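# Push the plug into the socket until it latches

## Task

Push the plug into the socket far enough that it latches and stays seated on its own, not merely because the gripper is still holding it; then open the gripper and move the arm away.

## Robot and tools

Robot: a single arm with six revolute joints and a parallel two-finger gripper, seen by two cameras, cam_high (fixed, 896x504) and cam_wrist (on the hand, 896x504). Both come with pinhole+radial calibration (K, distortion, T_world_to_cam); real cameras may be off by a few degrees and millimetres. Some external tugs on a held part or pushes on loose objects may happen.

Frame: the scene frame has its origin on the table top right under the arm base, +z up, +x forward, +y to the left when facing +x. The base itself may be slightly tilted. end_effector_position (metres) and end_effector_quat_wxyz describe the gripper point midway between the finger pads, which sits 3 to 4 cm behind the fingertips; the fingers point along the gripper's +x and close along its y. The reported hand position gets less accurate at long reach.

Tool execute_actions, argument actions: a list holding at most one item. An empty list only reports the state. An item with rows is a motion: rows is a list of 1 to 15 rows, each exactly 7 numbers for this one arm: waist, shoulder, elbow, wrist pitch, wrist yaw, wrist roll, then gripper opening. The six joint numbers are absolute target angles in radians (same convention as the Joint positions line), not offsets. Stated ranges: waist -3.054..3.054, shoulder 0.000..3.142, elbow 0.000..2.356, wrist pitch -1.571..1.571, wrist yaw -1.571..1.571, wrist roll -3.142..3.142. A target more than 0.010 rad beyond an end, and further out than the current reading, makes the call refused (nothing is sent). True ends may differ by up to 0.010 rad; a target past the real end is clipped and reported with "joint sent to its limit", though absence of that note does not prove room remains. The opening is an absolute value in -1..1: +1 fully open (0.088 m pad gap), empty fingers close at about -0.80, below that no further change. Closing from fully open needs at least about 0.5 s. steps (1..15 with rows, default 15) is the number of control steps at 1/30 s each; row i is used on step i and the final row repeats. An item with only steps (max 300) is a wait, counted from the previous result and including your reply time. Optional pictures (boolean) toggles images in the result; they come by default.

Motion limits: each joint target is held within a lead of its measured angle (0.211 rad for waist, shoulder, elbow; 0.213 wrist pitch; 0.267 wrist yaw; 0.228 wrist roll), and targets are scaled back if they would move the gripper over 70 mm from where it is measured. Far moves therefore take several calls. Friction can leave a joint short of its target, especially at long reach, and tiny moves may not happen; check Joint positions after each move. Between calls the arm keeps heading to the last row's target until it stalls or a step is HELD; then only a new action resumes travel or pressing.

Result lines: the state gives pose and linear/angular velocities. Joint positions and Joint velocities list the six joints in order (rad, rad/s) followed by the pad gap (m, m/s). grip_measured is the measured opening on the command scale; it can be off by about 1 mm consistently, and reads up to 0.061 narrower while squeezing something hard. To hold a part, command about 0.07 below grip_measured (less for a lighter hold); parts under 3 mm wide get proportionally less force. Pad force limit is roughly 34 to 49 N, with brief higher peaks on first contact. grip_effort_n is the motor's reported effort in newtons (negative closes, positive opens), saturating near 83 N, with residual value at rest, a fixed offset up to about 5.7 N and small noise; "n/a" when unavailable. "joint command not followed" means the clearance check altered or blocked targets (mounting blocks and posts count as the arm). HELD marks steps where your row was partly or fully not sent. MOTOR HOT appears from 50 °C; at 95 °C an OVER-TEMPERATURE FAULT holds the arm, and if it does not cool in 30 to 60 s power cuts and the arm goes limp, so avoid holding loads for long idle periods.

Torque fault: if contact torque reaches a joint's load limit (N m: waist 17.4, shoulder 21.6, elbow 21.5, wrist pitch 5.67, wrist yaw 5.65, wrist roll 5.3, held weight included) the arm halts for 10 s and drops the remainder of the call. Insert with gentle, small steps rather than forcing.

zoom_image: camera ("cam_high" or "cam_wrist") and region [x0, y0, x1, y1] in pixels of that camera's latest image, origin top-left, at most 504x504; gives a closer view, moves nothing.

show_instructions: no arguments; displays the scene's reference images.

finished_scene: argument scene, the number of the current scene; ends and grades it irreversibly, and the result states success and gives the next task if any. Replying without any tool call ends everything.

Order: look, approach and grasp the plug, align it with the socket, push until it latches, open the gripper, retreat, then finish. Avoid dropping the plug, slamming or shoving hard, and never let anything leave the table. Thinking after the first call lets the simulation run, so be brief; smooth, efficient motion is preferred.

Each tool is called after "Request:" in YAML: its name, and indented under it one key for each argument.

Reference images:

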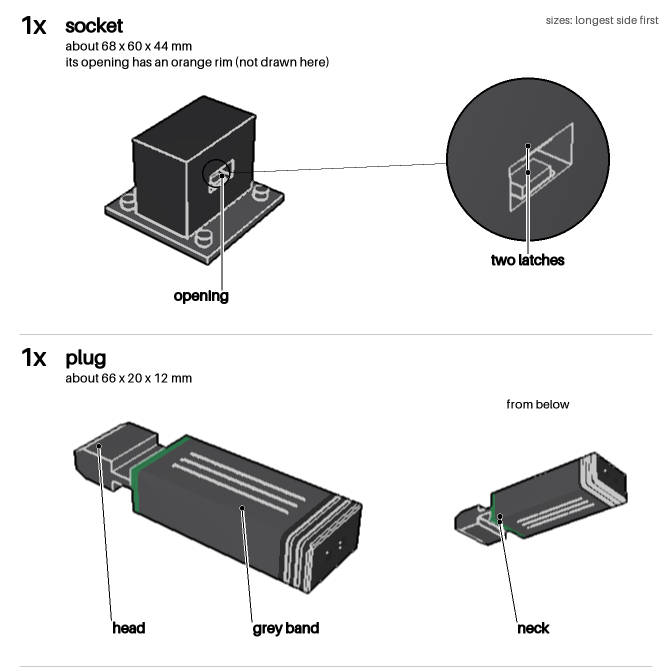

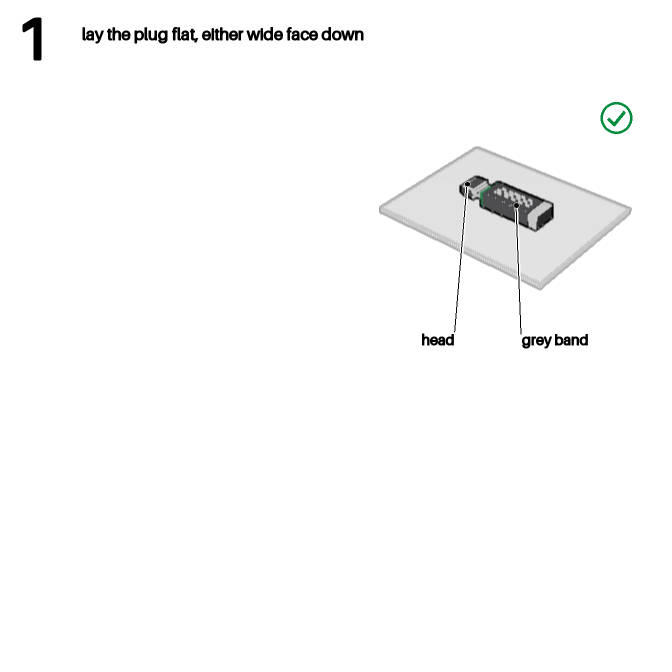

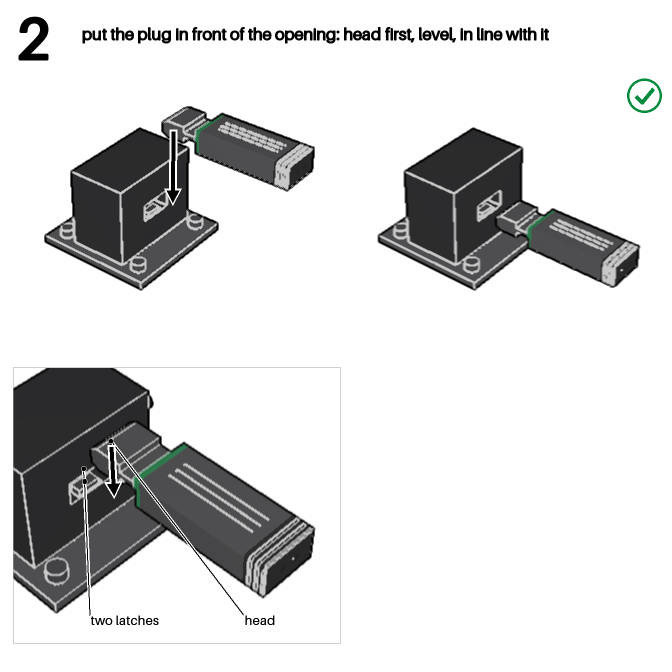

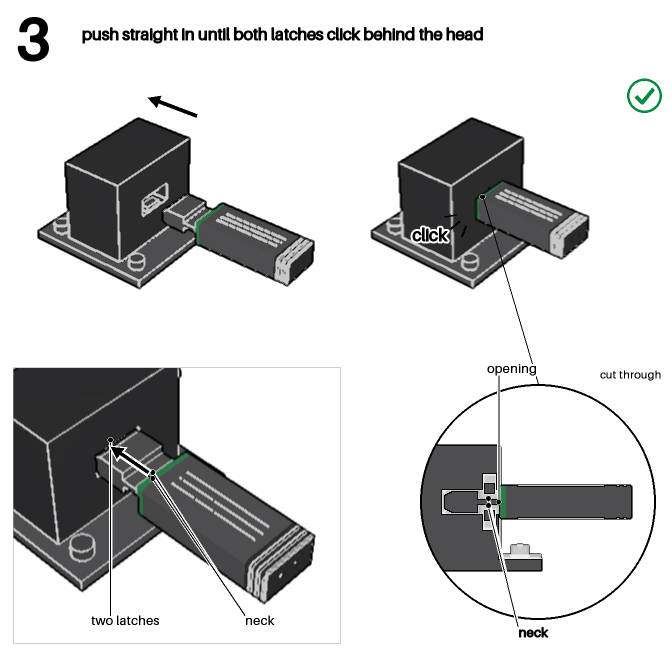

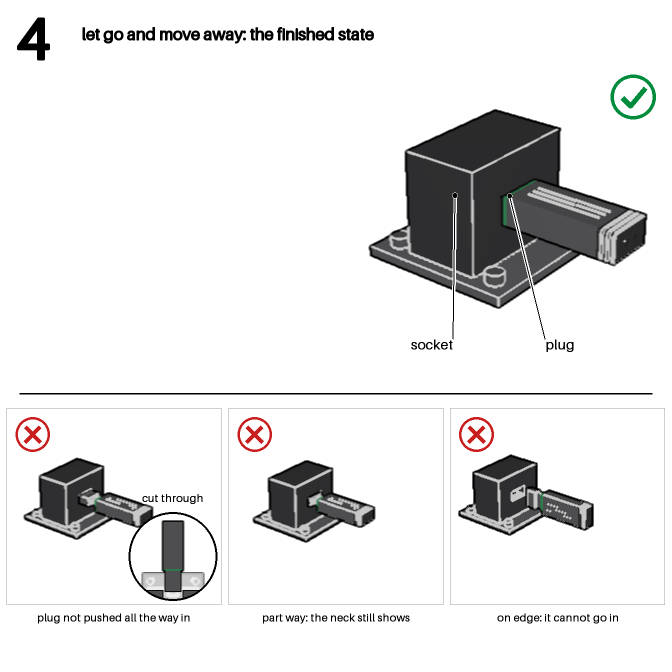

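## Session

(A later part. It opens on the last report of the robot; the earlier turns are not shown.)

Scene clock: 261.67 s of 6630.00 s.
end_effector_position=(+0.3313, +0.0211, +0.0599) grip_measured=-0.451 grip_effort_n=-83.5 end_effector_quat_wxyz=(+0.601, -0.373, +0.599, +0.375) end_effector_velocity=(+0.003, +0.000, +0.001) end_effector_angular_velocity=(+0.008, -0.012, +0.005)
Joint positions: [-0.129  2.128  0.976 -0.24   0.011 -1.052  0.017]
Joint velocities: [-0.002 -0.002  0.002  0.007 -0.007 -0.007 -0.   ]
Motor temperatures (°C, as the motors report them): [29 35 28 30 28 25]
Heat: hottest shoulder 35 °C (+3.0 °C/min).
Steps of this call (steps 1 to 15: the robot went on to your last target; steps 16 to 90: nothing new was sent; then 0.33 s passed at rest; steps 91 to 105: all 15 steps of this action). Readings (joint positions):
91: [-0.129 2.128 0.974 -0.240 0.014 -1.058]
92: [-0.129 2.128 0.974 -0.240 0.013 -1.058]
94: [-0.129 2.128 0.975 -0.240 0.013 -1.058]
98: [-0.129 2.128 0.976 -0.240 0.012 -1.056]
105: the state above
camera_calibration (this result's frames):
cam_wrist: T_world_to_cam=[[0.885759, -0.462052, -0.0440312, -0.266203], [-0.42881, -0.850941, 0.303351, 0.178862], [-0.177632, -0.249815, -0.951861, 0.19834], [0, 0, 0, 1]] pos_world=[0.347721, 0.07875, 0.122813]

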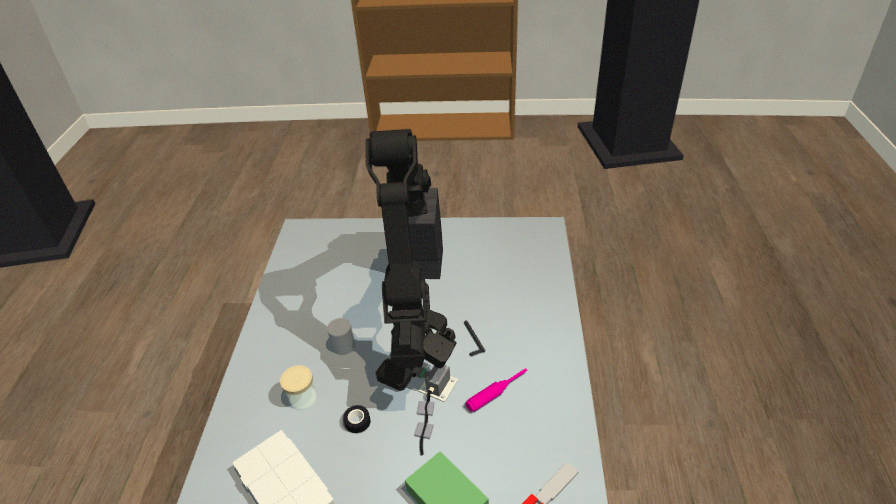

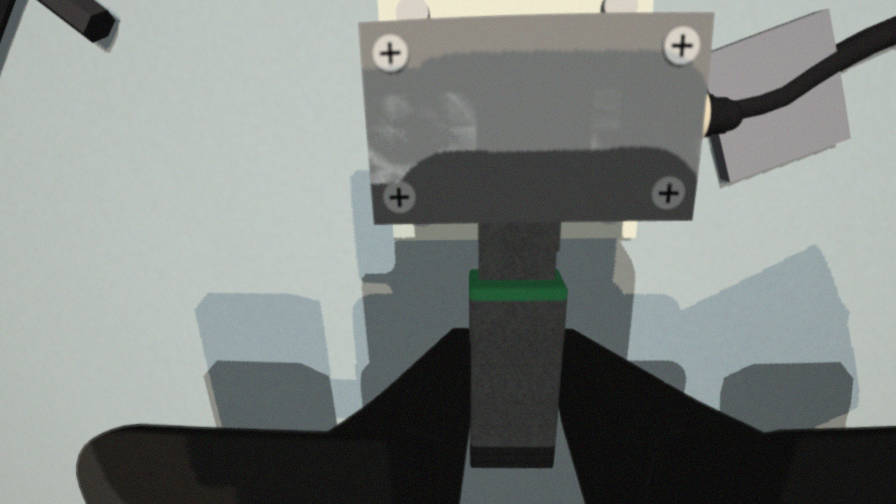

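Request:
execute_actions:
  actions:
    - {"rows":[[-0.06,2.118,1.015,-0.215,-0.07,-1.056,-0.55],[-0.075,2.12,1.005,-0.222,-0.05,-1.062,-0.55],[-0.09,2.122,0.995,-0.228,-0.03,-1.068,-0.55],[-0.105,2.124,0.985,-0.234,-0.012,-1.072,-0.55],[-0.115,2.125,0.978,-0.238,0.0,-1.074,-0.55],[-0.118,2.125,0.975,-0.238,0.002,-1.074,-0.55]],"steps":15}

Scene clock: 268.63 s of 6630.00 s.
end_effector_position=(+0.3298, +0.0194, +0.0597) grip_measured=-0.451 grip_effort_n=-83.5 end_effector_quat_wxyz=(+0.595, -0.378, +0.599, +0.380) end_effector_velocity=(+0.002, +0.000, +0.002) end_effector_angular_velocity=(+0.008, -0.012, +0.005)
Joint positions: [-0.132  2.128  0.975 -0.245  0.013 -1.072  0.017]
Joint velocities: [-0.002 -0.007 -0.002  0.007 -0.007 -0.007 -0.   ]
Motor temperatures (°C, as the motors report them): [30 36 29 32 31 25]
Heat: hottest shoulder 36 °C (+3.0 °C/min).
Steps of this call (steps 1 to 15: the robot went on to your last target; steps 16 to 90: nothing new was sent; then 3.47 s passed at rest; steps 91 to 105: all 15 steps of this action). Readings (joint positions):
91: [-0.129 2.128 0.976 -0.240 0.011 -1.051]
92: [-0.130 2.128 0.976 -0.241 0.011 -1.052]
94: [-0.131 2.128 0.976 -0.243 0.011 -1.061]
98: [-0.133 2.128 0.975 -0.245 0.011 -1.070]
105: the state above
camera_calibration (this result's frames):
cam_wrist: T_world_to_cam=[[0.893168, -0.447157, -0.0479826, -0.268098], [-0.412422, -0.856955, 0.309089, 0.171147], [-0.17933, -0.256279, -0.949822, 0.198058], [0, 0, 0, 1]] pos_world=[0.34556, 0.077542, 0.122356]

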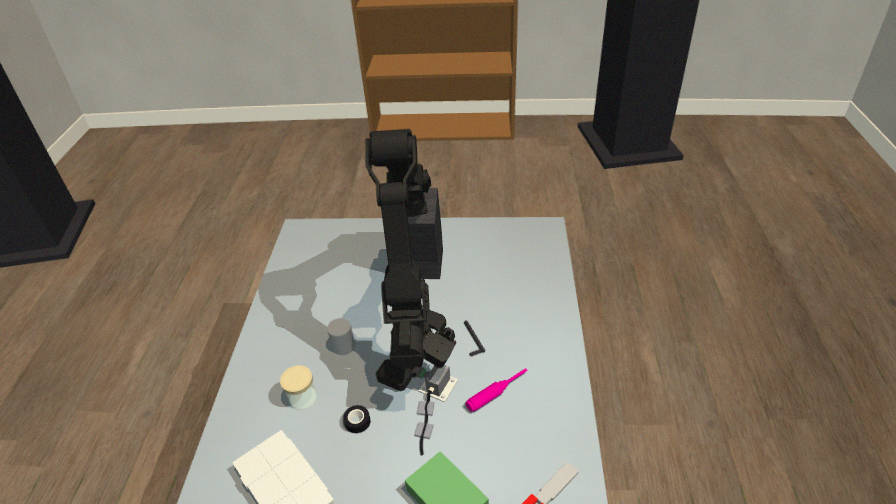

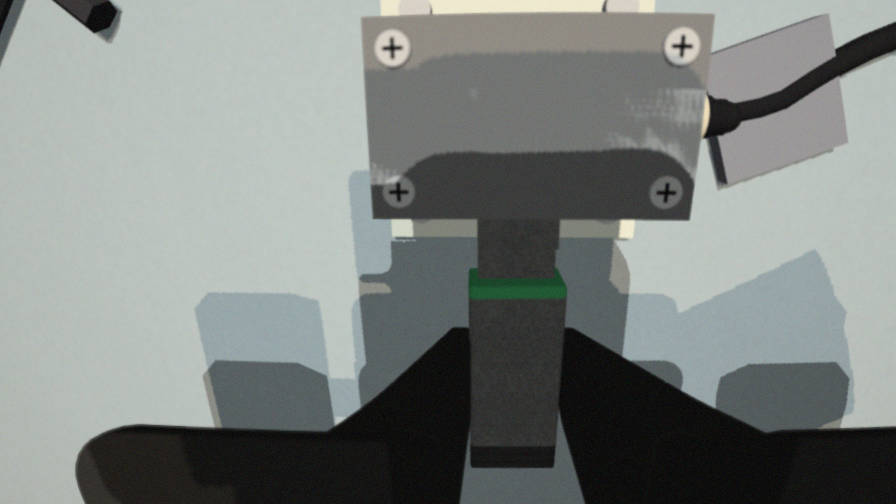

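Request:
execute_actions:
  actions:
    - {"rows":[[-0.112,2.118,0.98,-0.236,-0.006,-1.074,-0.55],[-0.11,2.115,0.982,-0.236,-0.01,-1.074,-0.55],[-0.11,2.114,0.982,-0.2365,-0.01,-1.074,-0.55],[-0.11,2.113,0.982,-0.237,-0.01,-1.074,-0.55],[-0.11,2.112,0.982,-0.2375,-0.01,-1.074,-0.55],[-0.11,2.111,0.982,-0.238,-0.01,-1.074,-0.55],[-0.11,2.11,0.982,-0.2385,-0.01,-1.074,-0.55],[-0.11,2.109,0.982,-0.239,-0.01,-1.074,-0.55],[-0.11,2.108,0.982,-0.2395,-0.01,-1.074,-0.55],[-0.11,2.107,0.982,-0.24,-0.01,-1.074,-0.55],[-0.11,2.106,0.982,-0.2405,-0.01,-1.074,-0.55],[-0.11,2.105,0.982,-0.241,-0.01,-1.074,-0.55]],"steps":15}
  pictures: false

Scene clock: 273.77 s of 6630.00 s.
end_effector_position=(+0.3302, +0.0197, +0.0609) grip_measured=-0.451 grip_effort_n=-83.5 end_effector_quat_wxyz=(+0.595, -0.379, +0.598, +0.380) end_effector_velocity=(+0.001, -0.001, +0.000) end_effector_angular_velocity=(+0.006, -0.007, -0.000)
Joint positions: [-0.131  2.124  0.975 -0.248  0.014 -1.072  0.017]
Joint velocities: [-0.007 -0.002 -0.002  0.007 -0.007 -0.007 -0.   ]
Motor temperatures (°C, as the motors report them): [30 36 28 32 31 25]
Heat: hottest shoulder 36 °C (+3.0 °C/min).
Steps of this call (steps 1 to 15: the robot went on to your last target; steps 16 to 90: nothing new was sent; then 1.63 s passed at rest; steps 91 to 105: all 15 steps of this action). Readings (joint positions):
91: [-0.132 2.128 0.975 -0.245 0.014 -1.072]
92: [-0.131 2.128 0.975 -0.245 0.014 -1.072]
94: [-0.131 2.127 0.975 -0.245 0.014 -1.072]
98: [-0.131 2.126 0.975 -0.246 0.014 -1.072]
105: the state above

Request:
execute_actions:
  actions:
    - {"rows":[[-0.106,2.106,0.985,-0.238,-0.015,-1.074,-0.55],[-0.102,2.107,0.988,-0.236,-0.02,-1.074,-0.55],[-0.098,2.108,0.991,-0.234,-0.025,-1.074,-0.55],[-0.094,2.108,0.994,-0.232,-0.03,-1.074,-0.55],[-0.09,2.108,0.997,-0.23,-0.035,-1.074,-0.55],[-0.086,2.108,1.0,-0.228,-0.04,-1.074,-0.55],[-0.082,2.108,1.003,-0.226,-0.045,-1.074,-0.55],[-0.078,2.108,1.006,-0.224,-0.05,-1.074,-0.55],[-0.074,2.108,1.009,-0.222,-0.055,-1.074,-0.55],[-0.07,2.108,1.012,-0.22,-0.06,-1.074,-0.55],[-0.066,2.108,1.015,-0.218,-0.065,-1.074,-0.55]],"steps":15}

Scene clock: 279.03 s of 6630.00 s.
end_effector_position=(+0.3317, +0.0206, +0.0611) grip_measured=-0.451 grip_effort_n=-83.5 end_effector_quat_wxyz=(+0.597, -0.381, +0.596, +0.380) end_effector_velocity=(-0.001, -0.002, +0.002) end_effector_angular_velocity=(+0.006, +0.003, +0.000)
Joint positions: [-0.129  2.123  0.976 -0.244  0.014 -1.072  0.017]
Joint velocities: [-0.007 -0.007 -0.002 -0.007 -0.007 -0.007  0.   ]
Motor temperatures (°C, as the motors report them): [30 37 28 32 30 25]
Heat: hottest shoulder 37 °C (+4.0 °C/min).
Steps of this call (steps 1 to 15: the robot went on to your last target; steps 16 to 90: nothing new was sent; then 1.77 s passed at rest; steps 91 to 105: all 15 steps of this action). Readings (joint positions):
91: [-0.131 2.123 0.975 -0.248 0.014 -1.072]
92: [-0.131 2.123 0.975 -0.248 0.014 -1.072]
94: [-0.130 2.123 0.975 -0.248 0.014 -1.072]
98: [-0.129 2.123 0.975 -0.245 0.014 -1.072]
105: the state above
camera_calibration (this result's frames):
cam_wrist: T_world_to_cam=[[0.895127, -0.443884, -0.0414042, -0.270335], [-0.411528, -0.858437, 0.306155, 0.172388], [-0.17144, -0.257009, -0.951081, 0.197473], [0, 0, 0, 1]] pos_world=[0.346781, 0.0787398, 0.123842]

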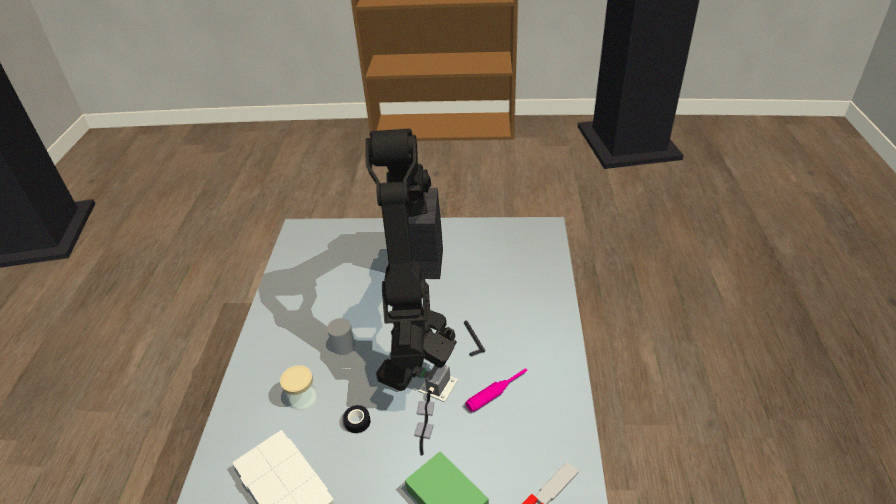

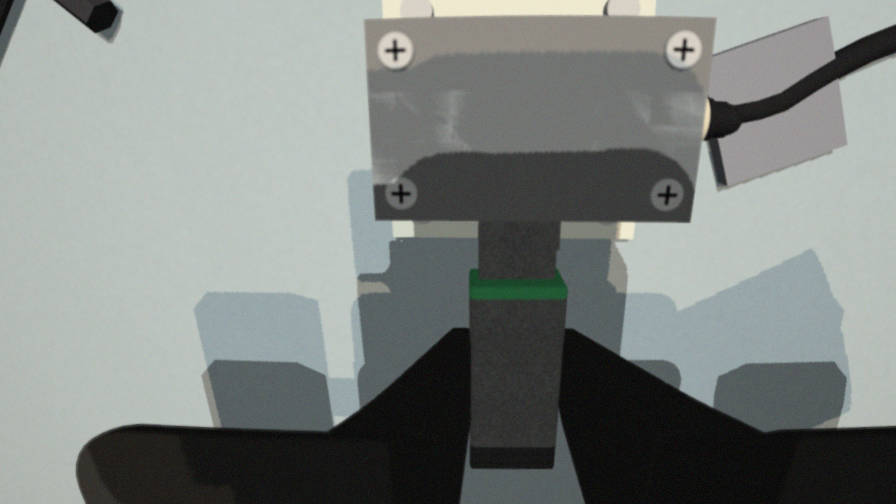

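Request:
execute_actions:
  actions:
    - {"rows":[[-0.062,2.108,1.017,-0.215,-0.07,-1.074,-0.55],[-0.058,2.108,1.019,-0.212,-0.076,-1.074,-0.55],[-0.054,2.108,1.021,-0.209,-0.081,-1.074,-0.55],[-0.05,2.108,1.023,-0.206,-0.087,-1.074,-0.55],[-0.046,2.108,1.025,-0.203,-0.092,-1.074,-0.55],[-0.042,2.108,1.027,-0.2,-0.098,-1.074,-0.55],[-0.038,2.108,1.029,-0.197,-0.103,-1.074,-0.55],[-0.034,2.108,1.031,-0.194,-0.109,-1.074,-0.55],[-0.03,2.108,1.033,-0.191,-0.114,-1.074,-0.55],[-0.026,2.108,1.035,-0.188,-0.12,-1.074,-0.55],[-0.022,2.108,1.037,-0.185,-0.125,-1.074,-0.55],[-0.018,2.108,1.039,-0.182,-0.13,-1.074,-0.55]],"steps":15}

Scene clock: 295.43 s of 6630.00 s.
end_effector_position=(+0.3342, +0.0216, +0.0611) grip_measured=-0.451 grip_effort_n=-83.5 end_effector_quat_wxyz=(+0.601, -0.382, +0.591, +0.379) end_effector_velocity=(-0.001, -0.002, +0.002) end_effector_angular_velocity=(-0.008, +0.002, +0.005)
Joint positions: [-0.128  2.123  0.976 -0.232  0.011 -1.072  0.017]
Joint velocities: [-0.002 -0.007 -0.002 -0.007  0.007 -0.007 -0.   ]
Motor temperatures (°C, as the motors report them): [31 40 29 34 34 25]
Heat: hottest shoulder 40 °C (+5.1 °C/min).
Steps of this call (steps 1 to 15: the robot went on to your last target; steps 16 to 90: nothing new was sent; then 12.90 s passed at rest; steps 91 to 105: all 15 steps of this action). Readings (joint positions):
91: [-0.128 2.123 0.976 -0.243 0.014 -1.072]
92: [-0.128 2.123 0.976 -0.242 0.014 -1.072]
94: [-0.128 2.123 0.976 -0.241 0.014 -1.072]
98: [-0.128 2.123 0.976 -0.237 0.013 -1.072]
105: the state above
camera_calibration (this result's frames):
cam_wrist: T_world_to_cam=[[0.895996, -0.442836, -0.0329655, -0.272937], [-0.414177, -0.860165, 0.297612, 0.175792], [-0.160149, -0.253006, -0.954117, 0.194533], [0, 0, 0, 1]] pos_world=[0.348514, 0.0795614, 0.124292]

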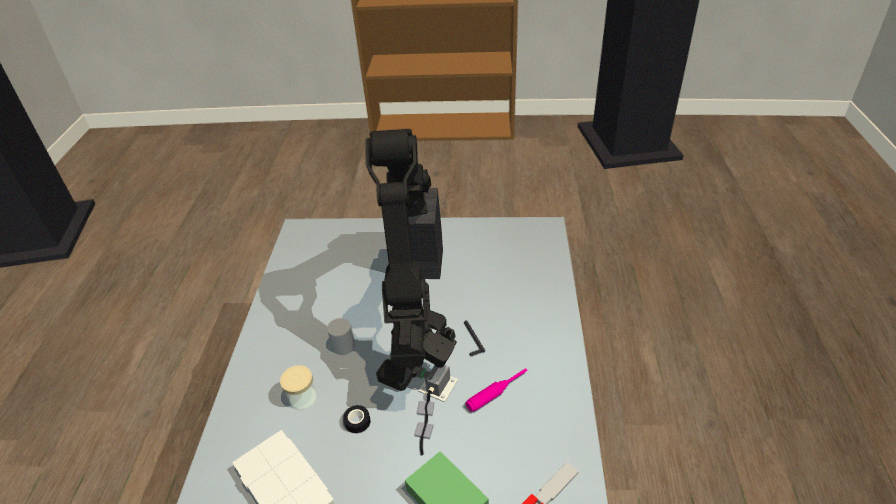

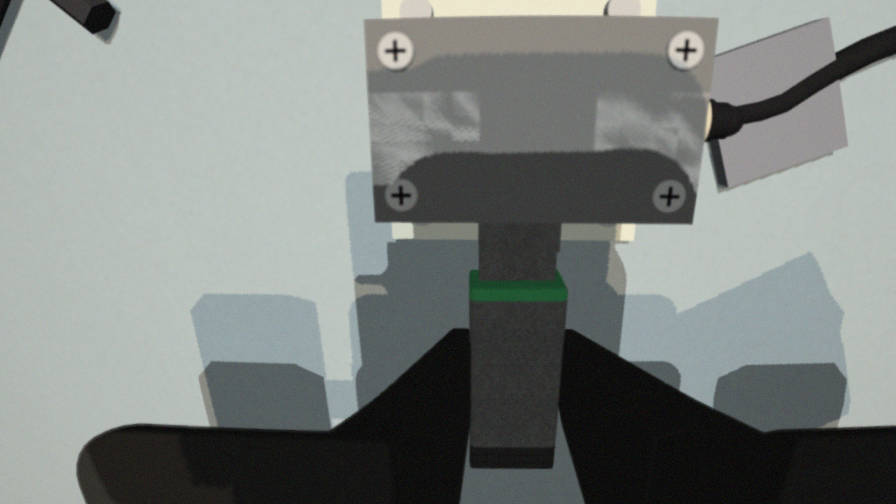

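Request:
execute_actions:
  actions:
    - {"rows":[[-0.035,2.11,1.025,-0.195,-0.11,-1.074,-0.55],[-0.055,2.113,1.012,-0.208,-0.085,-1.074,-0.55],[-0.075,2.116,1.0,-0.22,-0.058,-1.074,-0.55],[-0.09,2.119,0.99,-0.232,-0.035,-1.074,-0.55],[-0.102,2.122,0.982,-0.24,-0.02,-1.074,-0.55],[-0.11,2.125,0.976,-0.244,-0.01,-1.074,-0.55],[-0.11,2.125,0.973,-0.245,-0.01,-1.074,-0.55],[-0.11,2.125,0.97,-0.245,-0.01,-1.074,-0.55],[-0.11,2.125,0.968,-0.245,-0.01,-1.074,-0.55],[-0.11,2.125,0.966,-0.245,-0.01,-1.074,-0.55],[-0.11,2.125,0.964,-0.245,-0.01,-1.074,-0.55],[-0.11,2.125,0.962,-0.245,-0.01,-1.074,-0.55],[-0.11,2.125,0.96,-0.245,-0.01,-1.074,-0.55]],"steps":15}

Scene clock: 303.27 s of 6630.00 s.
end_effector_position=(+0.3284, +0.0196, +0.0604) grip_measured=-0.451 grip_effort_n=-83.5 end_effector_quat_wxyz=(+0.595, -0.377, +0.599, +0.381) end_effector_velocity=(-0.003, +0.002, -0.001) end_effector_angular_velocity=(+0.008, +0.003, +0.010)
Joint positions: [-0.132  2.123  0.97  -0.245  0.011 -1.073  0.017]
Joint velocities: [ 0.002 -0.002 -0.012  0.007 -0.007 -0.007  0.   ]
Motor temperatures (°C, as the motors report them): [34 40 31 40 41 25]
Heat: hottest wrist yaw 41 °C (+6.1 °C/min).
Steps of this call (steps 1 to 15: the robot went on to your last target; steps 16 to 90: nothing new was sent; then 4.33 s passed at rest; steps 91 to 105: all 15 steps of this action). Readings (joint positions):
91: [-0.129 2.123 0.976 -0.231 0.010 -1.072]
92: [-0.131 2.123 0.976 -0.232 0.008 -1.072]
94: [-0.134 2.123 0.976 -0.238 0.004 -1.073]
98: [-0.135 2.123 0.973 -0.244 0.006 -1.073]
105: the state above
camera_calibration (this result's frames):
cam_wrist: T_world_to_cam=[[0.893449, -0.446382, -0.0499261, -0.26677], [-0.411378, -0.857839, 0.308027, 0.170315], [-0.180327, -0.254668, -0.950067, 0.198758], [0, 0, 0, 1]] pos_world=[0.34425, 0.0776388, 0.123053]

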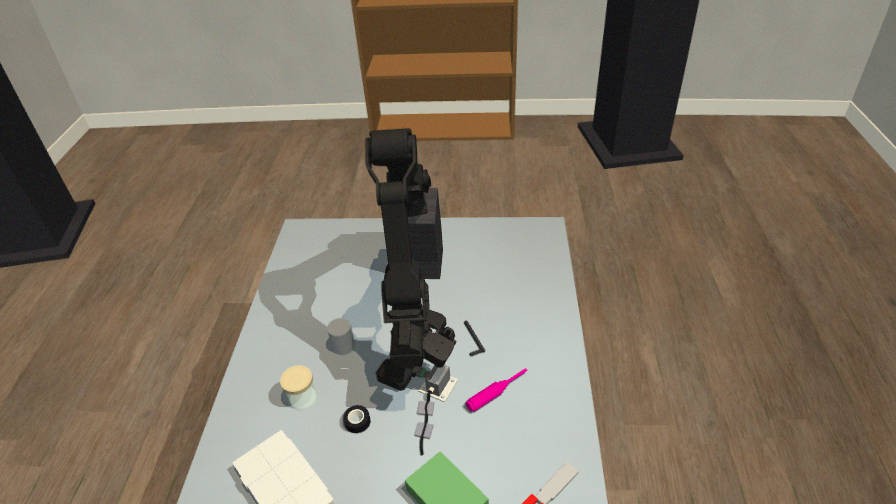

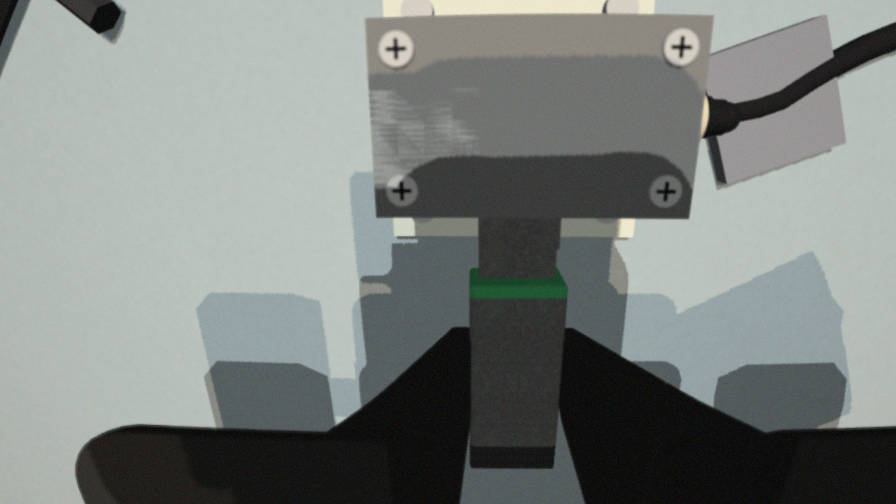

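Request:
execute_actions:
  actions:
    - {"rows":[[-0.105,2.132,0.97,-0.24,-0.016,-1.074,-0.55],[-0.10,2.137,0.978,-0.236,-0.023,-1.074,-0.55],[-0.095,2.139,0.985,-0.233,-0.03,-1.074,-0.55],[-0.095,2.14,0.985,-0.232,-0.03,-1.074,-0.55],[-0.095,2.141,0.985,-0.231,-0.03,-1.074,-0.55],[-0.095,2.142,0.985,-0.23,-0.03,-1.074,-0.55],[-0.095,2.143,0.985,-0.229,-0.03,-1.074,-0.55],[-0.095,2.144,0.985,-0.228,-0.03,-1.074,-0.55],[-0.095,2.145,0.985,-0.227,-0.03,-1.074,-0.55],[-0.095,2.146,0.985,-0.226,-0.03,-1.074,-0.55],[-0.095,2.147,0.985,-0.225,-0.03,-1.074,-0.55],[-0.095,2.148,0.985,-0.224,-0.03,-1.074,-0.55],[-0.095,2.149,0.985,-0.223,-0.03,-1.074,-0.55],[-0.095,2.15,0.985,-0.222,-0.03,-1.074,-0.55],[-0.095,2.151,0.985,-0.221,-0.03,-1.074,-0.55]],"steps":15}

Scene clock: 308.73 s of 6630.00 s.
end_effector_position=(+0.3288, +0.0201, +0.0588) grip_measured=-0.451 grip_effort_n=-83.5 end_effector_quat_wxyz=(+0.595, -0.379, +0.598, +0.380) end_effector_velocity=(+0.001, +0.000, -0.002) end_effector_angular_velocity=(+0.007, -0.002, +0.020)
Joint positions: [-0.13   2.129  0.969 -0.237  0.013 -1.073  0.017]
Joint velocities: [-0.002  0.007  0.002  0.007 -0.007 -0.022 -0.   ]
Motor temperatures (°C, as the motors report them): [33 40 30 38 39 25]
Heat: hottest shoulder 40 °C (+6.0 °C/min).
Steps of this call (steps 1 to 15: the robot went on to your last target; steps 16 to 90: nothing new was sent; then 1.97 s passed at rest; steps 91 to 105: all 15 steps of this action). Readings (joint positions):
91: [-0.132 2.123 0.969 -0.245 0.012 -1.073]
92: [-0.131 2.123 0.969 -0.245 0.013 -1.073]
94: [-0.131 2.123 0.969 -0.243 0.013 -1.073]
98: [-0.130 2.126 0.969 -0.240 0.013 -1.073]
105: the state above
camera_calibration (this result's frames):
cam_wrist: T_world_to_cam=[[0.894424, -0.444798, -0.0464809, -0.267579], [-0.410769, -0.858172, 0.307912, 0.171156], [-0.176847, -0.256311, -0.950279, 0.196322], [0, 0, 0, 1]] pos_world=[0.344354, 0.078182, 0.121422]

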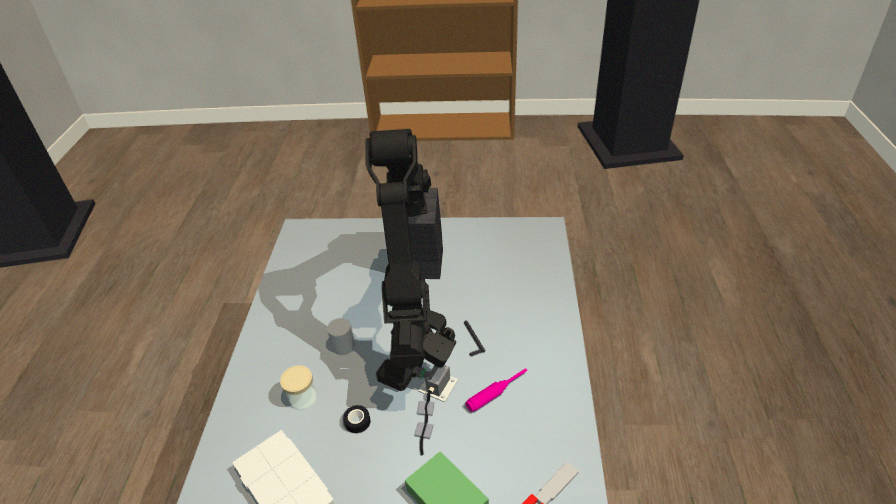

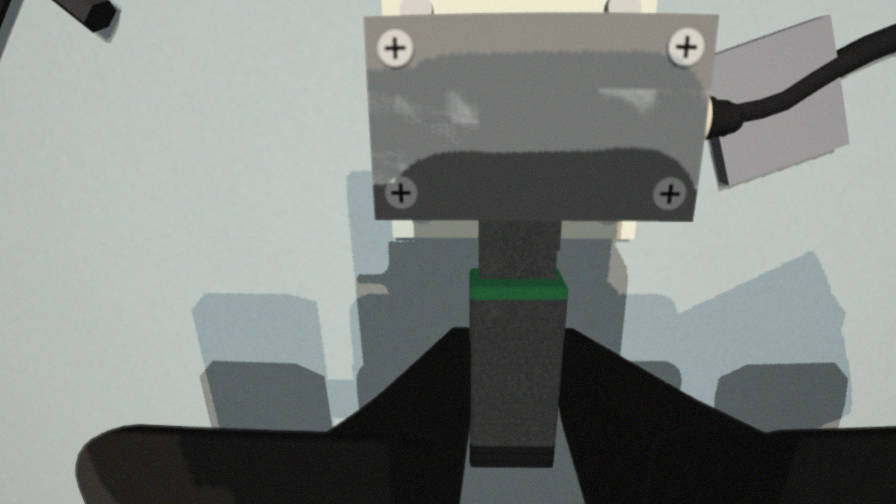

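Request:
execute_actions:
  actions:
    - {"rows":[[-0.095,2.152,0.986,-0.22,-0.03,-1.074,-0.55],[-0.095,2.153,0.987,-0.219,-0.03,-1.074,-0.55],[-0.095,2.154,0.988,-0.218,-0.03,-1.074,-0.55],[-0.095,2.155,0.989,-0.217,-0.03,-1.074,-0.55],[-0.095,2.156,0.99,-0.216,-0.03,-1.074,-0.55],[-0.095,2.157,0.99,-0.215,-0.03,-1.074,-0.55],[-0.095,2.158,0.99,-0.214,-0.03,-1.074,-0.55],[-0.095,2.159,0.99,-0.213,-0.03,-1.074,-0.55],[-0.095,2.16,0.99,-0.212,-0.03,-1.074,-0.55],[-0.095,2.161,0.99,-0.211,-0.03,-1.074,-0.55],[-0.095,2.162,0.99,-0.21,-0.03,-1.074,-0.55],[-0.095,2.163,0.99,-0.209,-0.03,-1.074,-0.55]],"steps":15}

Scene clock: 313.93 s of 6630.00 s.
end_effector_position=(+0.3286, +0.0200, +0.0555) grip_measured=-0.451 grip_effort_n=-83.5 end_effector_quat_wxyz=(+0.596, -0.379, +0.598, +0.380) end_effector_velocity=(+0.003, +0.001, -0.001) end_effector_angular_velocity=(+0.022, -0.016, -0.015)
Joint positions: [-0.131  2.14   0.969 -0.225  0.013 -1.073  0.017]
Joint velocities: [-0.007  0.002 -0.002  0.022 -0.022  0.007 -0.   ]
Motor temperatures (°C, as the motors report them): [33 39 30 38 38 25]
Heat: hottest shoulder 39 °C (+5.1 °C/min).
Steps of this call (steps 1 to 15: the robot went on to your last target; steps 16 to 90: nothing new was sent; then 1.70 s passed at rest; steps 91 to 105: all 15 steps of this action). Readings (joint positions):
91: [-0.131 2.130 0.969 -0.236 0.013 -1.073]
92: [-0.131 2.130 0.969 -0.235 0.013 -1.073]
94: [-0.131 2.131 0.969 -0.235 0.013 -1.073]
98: [-0.131 2.133 0.969 -0.233 0.013 -1.073]
105: the state above
camera_calibration (this result's frames):
cam_wrist: T_world_to_cam=[[0.894272, -0.445141, -0.0461213, -0.267517], [-0.411212, -0.858002, 0.307794, 0.172107], [-0.176584, -0.256286, -0.950334, 0.193095], [0, 0, 0, 1]] pos_world=[0.344103, 0.0780732, 0.118193]

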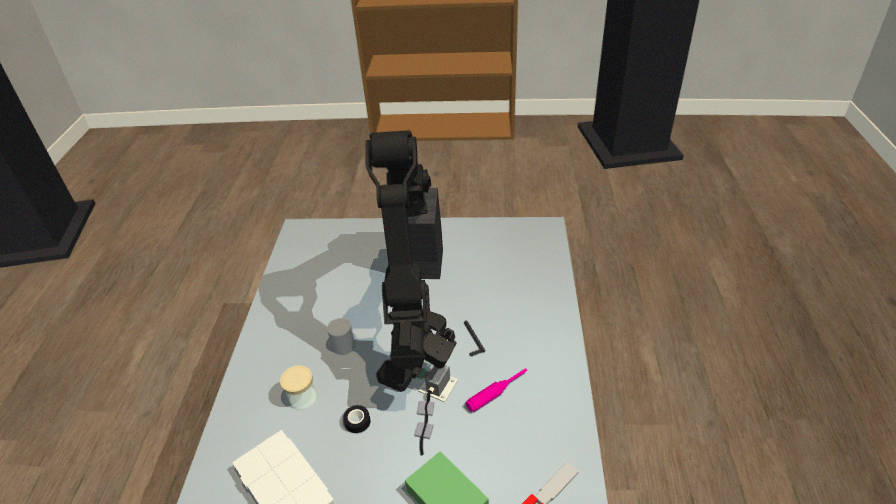

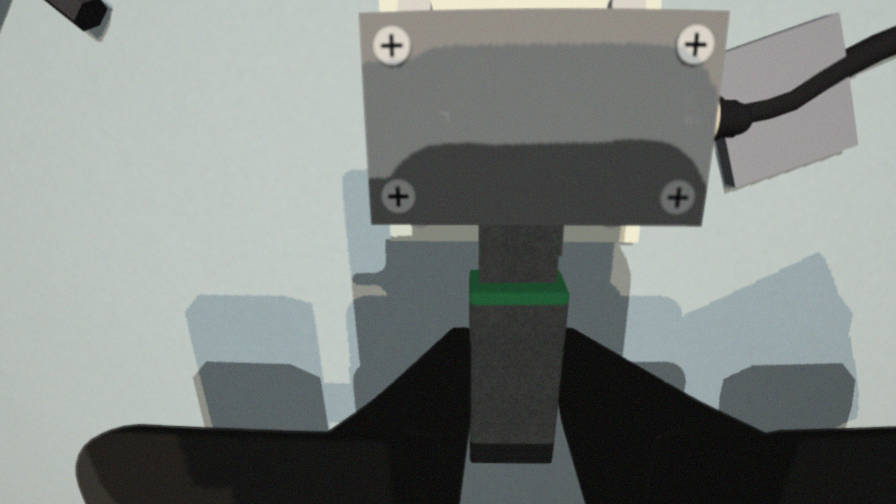

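Request:
execute_actions:
  actions:
    - {"rows":[[-0.105,2.15,0.985,-0.22,-0.015,-1.074,-0.55],[-0.112,2.14,0.98,-0.224,-0.006,-1.074,-0.55],[-0.112,2.13,0.98,-0.224,-0.006,-1.074,-0.55],[-0.112,2.127,0.98,-0.226,-0.006,-1.074,-0.55],[-0.112,2.124,0.98,-0.228,-0.006,-1.074,-0.55],[-0.112,2.121,0.98,-0.23,-0.006,-1.074,-0.55],[-0.112,2.118,0.98,-0.232,-0.006,-1.074,-0.55],[-0.112,2.115,0.98,-0.234,-0.006,-1.074,-0.55],[-0.112,2.112,0.98,-0.236,-0.006,-1.074,-0.55],[-0.112,2.109,0.98,-0.238,-0.006,-1.074,-0.55],[-0.112,2.106,0.98,-0.24,-0.006,-1.074,-0.55],[-0.112,2.103,0.98,-0.242,-0.006,-1.074,-0.55]],"steps":15}

Scene clock: 325.00 s of 6630.00 s.
end_effector_position=(+0.3293, +0.0199, +0.0605) grip_measured=-0.451 grip_effort_n=-83.5 end_effector_quat_wxyz=(+0.596, -0.379, +0.597, +0.380) end_effector_velocity=(-0.003, -0.000, +0.001) end_effector_angular_velocity=(-0.008, +0.017, -0.005)
Joint positions: [-0.131  2.123  0.969 -0.241  0.014 -1.073  0.017]
Joint velocities: [ 0.002 -0.002  0.002 -0.022  0.007  0.007 -0.   ]
Motor temperatures (°C, as the motors report them): [32 38 29 37 36 25]
Heat: hottest shoulder 38 °C (+3.0 °C/min).
Steps of this call (steps 1 to 15: the robot went on to your last target; steps 16 to 90: nothing new was sent; then 7.57 s passed at rest; steps 91 to 105: all 15 steps of this action). Readings (joint positions):
91: [-0.131 2.140 0.969 -0.224 0.013 -1.073]
92: [-0.131 2.140 0.969 -0.225 0.013 -1.073]
94: [-0.131 2.139 0.969 -0.227 0.013 -1.073]
98: [-0.131 2.134 0.969 -0.231 0.013 -1.073]
105: the state above
camera_calibration (this result's frames):
cam_wrist: T_world_to_cam=[[0.894319, -0.445168, -0.0449405, -0.26809], [-0.411583, -0.8579, 0.307582, 0.170944], [-0.17548, -0.25658, -0.95046, 0.197624], [0, 0, 0, 1]] pos_world=[0.344795, 0.078014, 0.123206]

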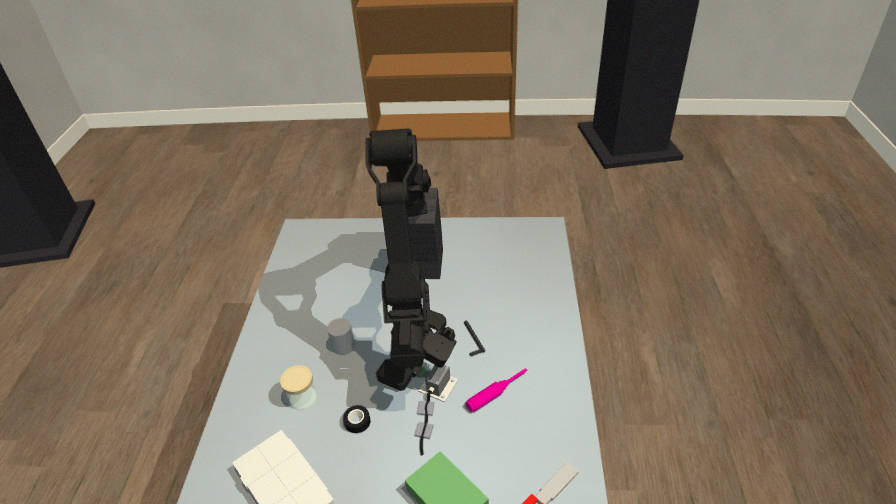

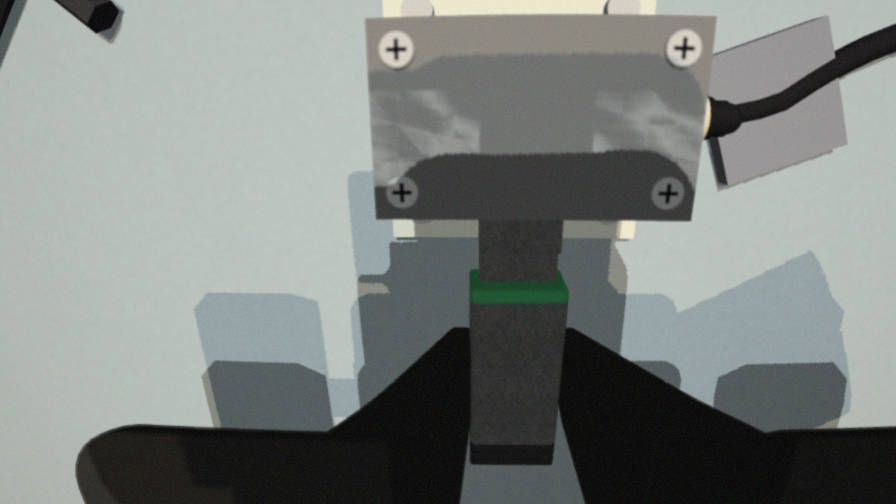

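Request:
execute_actions:
  actions:
    - {"rows":[[-0.112,2.101,0.98,-0.243,-0.006,-1.074,-0.55],[-0.112,2.099,0.98,-0.244,-0.006,-1.074,-0.55],[-0.112,2.097,0.98,-0.245,-0.006,-1.074,-0.55],[-0.112,2.095,0.98,-0.246,-0.006,-1.074,-0.55],[-0.112,2.093,0.98,-0.247,-0.006,-1.074,-0.55],[-0.112,2.091,0.98,-0.248,-0.006,-1.074,-0.55],[-0.112,2.089,0.98,-0.249,-0.006,-1.074,-0.55]],"steps":15}

Scene clock: 338.70 s of 6630.00 s.
end_effector_position=(+0.3297, +0.0199, +0.0620) grip_measured=-0.451 grip_effort_n=-83.5 end_effector_quat_wxyz=(+0.596, -0.380, +0.597, +0.379) end_effector_velocity=(-0.002, -0.002, +0.000) end_effector_angular_velocity=(+0.006, +0.008, +0.015)
Joint positions: [-0.13   2.118  0.969 -0.245  0.015 -1.073  0.017]
Joint velocities: [-0.007 -0.002 -0.002 -0.007 -0.007 -0.022 -0.   ]
Motor temperatures (°C, as the motors report them): [31 40 29 35 33 25]
Heat: hottest shoulder 40 °C (+3.0 °C/min).
Steps of this call (steps 1 to 15: the robot went on to your last target; steps 16 to 90: nothing new was sent; then 10.20 s passed at rest; steps 91 to 105: all 15 steps of this action). Readings (joint positions):
91: [-0.131 2.122 0.969 -0.242 0.014 -1.073]
92: [-0.131 2.122 0.969 -0.242 0.014 -1.073]
94: [-0.131 2.121 0.969 -0.243 0.014 -1.073]
98: [-0.130 2.119 0.969 -0.245 0.015 -1.073]
105: the state above
camera_calibration (this result's frames):
cam_wrist: T_world_to_cam=[[0.894702, -0.444566, -0.0432478, -0.26859], [-0.411331, -0.857798, 0.308204, 0.170566], [-0.174115, -0.257961, -0.950337, 0.198653], [0, 0, 0, 1]] pos_world=[0.345055, 0.0781497, 0.124602]

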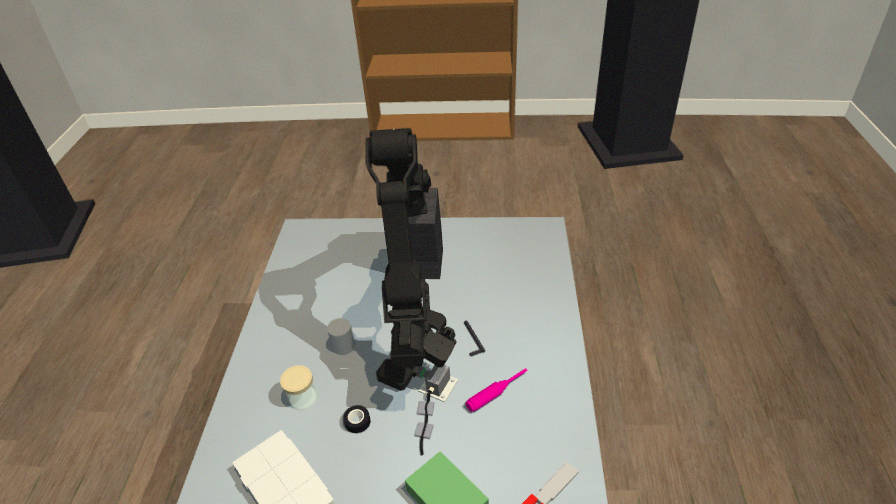

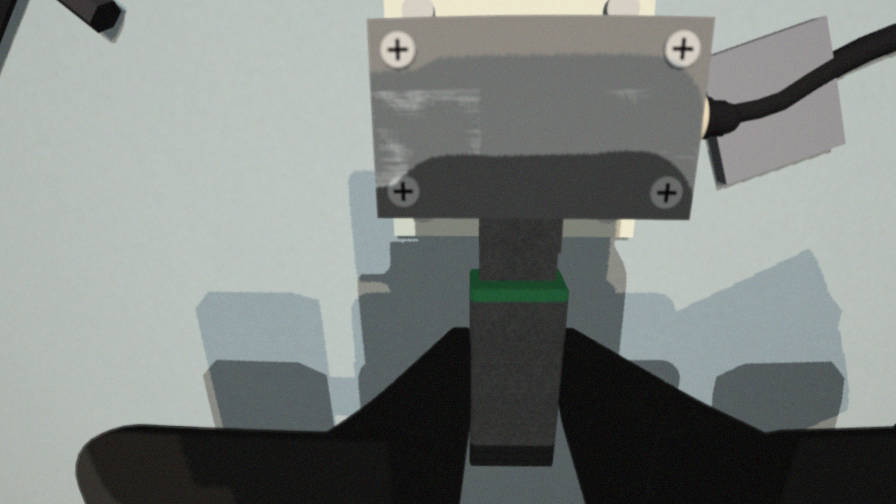

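Request:
execute_actions:
  actions:
    - {"rows":[[-0.118,2.10,0.978,-0.247,0.002,-1.074,-0.55],[-0.122,2.11,0.976,-0.246,0.006,-1.074,-0.55],[-0.122,2.12,0.976,-0.245,0.006,-1.074,-0.55],[-0.122,2.13,0.976,-0.244,0.006,-1.074,-0.55],[-0.122,2.135,0.976,-0.243,0.006,-1.074,-0.55],[-0.122,2.138,0.976,-0.241,0.006,-1.074,-0.55],[-0.122,2.14,0.976,-0.239,0.006,-1.074,-0.55],[-0.122,2.142,0.976,-0.237,0.006,-1.074,-0.55],[-0.122,2.143,0.976,-0.235,0.006,-1.074,-0.55]],"steps":15}

Scene clock: 345.50 s of 6630.00 s.
end_effector_position=(+0.3285, +0.0198, +0.0593) grip_measured=-0.451 grip_effort_n=-83.5 end_effector_quat_wxyz=(+0.594, -0.380, +0.599, +0.380) end_effector_velocity=(-0.003, +0.002, -0.001) end_effector_angular_velocity=(+0.007, +0.013, +0.010)
Joint positions: [-0.13   2.127  0.969 -0.24   0.016 -1.073  0.017]
Joint velocities: [ 0.002  0.002 -0.002 -0.007 -0.007 -0.007 -0.   ]
Motor temperatures (°C, as the motors report them): [30 42 29 34 33 25]
Heat: hottest shoulder 42 °C (+4.0 °C/min).
Steps of this call (steps 1 to 15: the robot went on to your last target; steps 16 to 90: nothing new was sent; then 3.30 s passed at rest; steps 91 to 105: all 15 steps of this action). Readings (joint positions):
91: [-0.130 2.118 0.969 -0.245 0.016 -1.073]
92: [-0.130 2.118 0.969 -0.245 0.016 -1.073]
94: [-0.130 2.118 0.969 -0.245 0.016 -1.073]
98: [-0.130 2.124 0.969 -0.243 0.016 -1.073]
105: the state above
camera_calibration (this result's frames):
cam_wrist: T_world_to_cam=[[0.894527, -0.444555, -0.0468299, -0.267396], [-0.409876, -0.857502, 0.310954, 0.1701], [-0.178393, -0.258962, -0.949271, 0.197218], [0, 0, 0, 1]] pos_world=[0.344095, 0.0780611, 0.121798]

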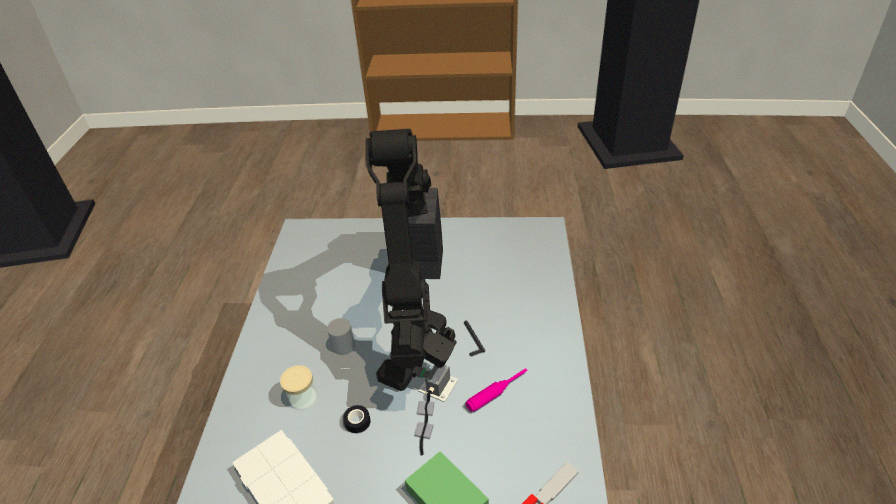

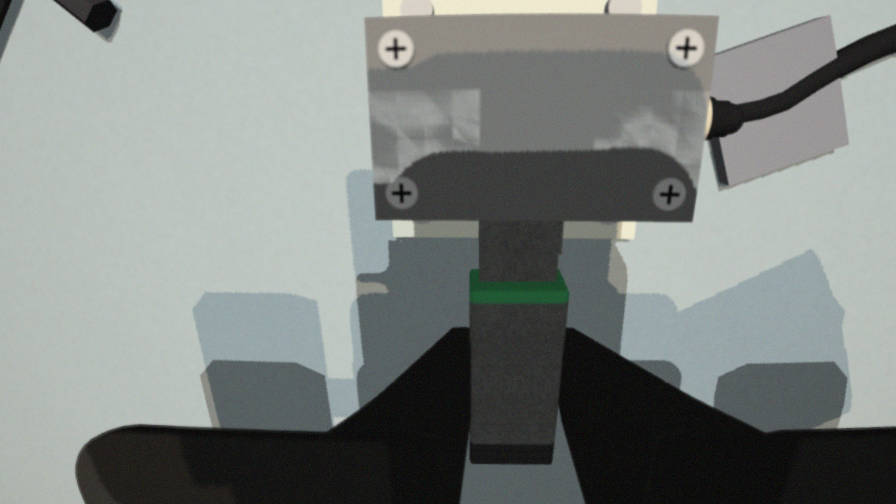

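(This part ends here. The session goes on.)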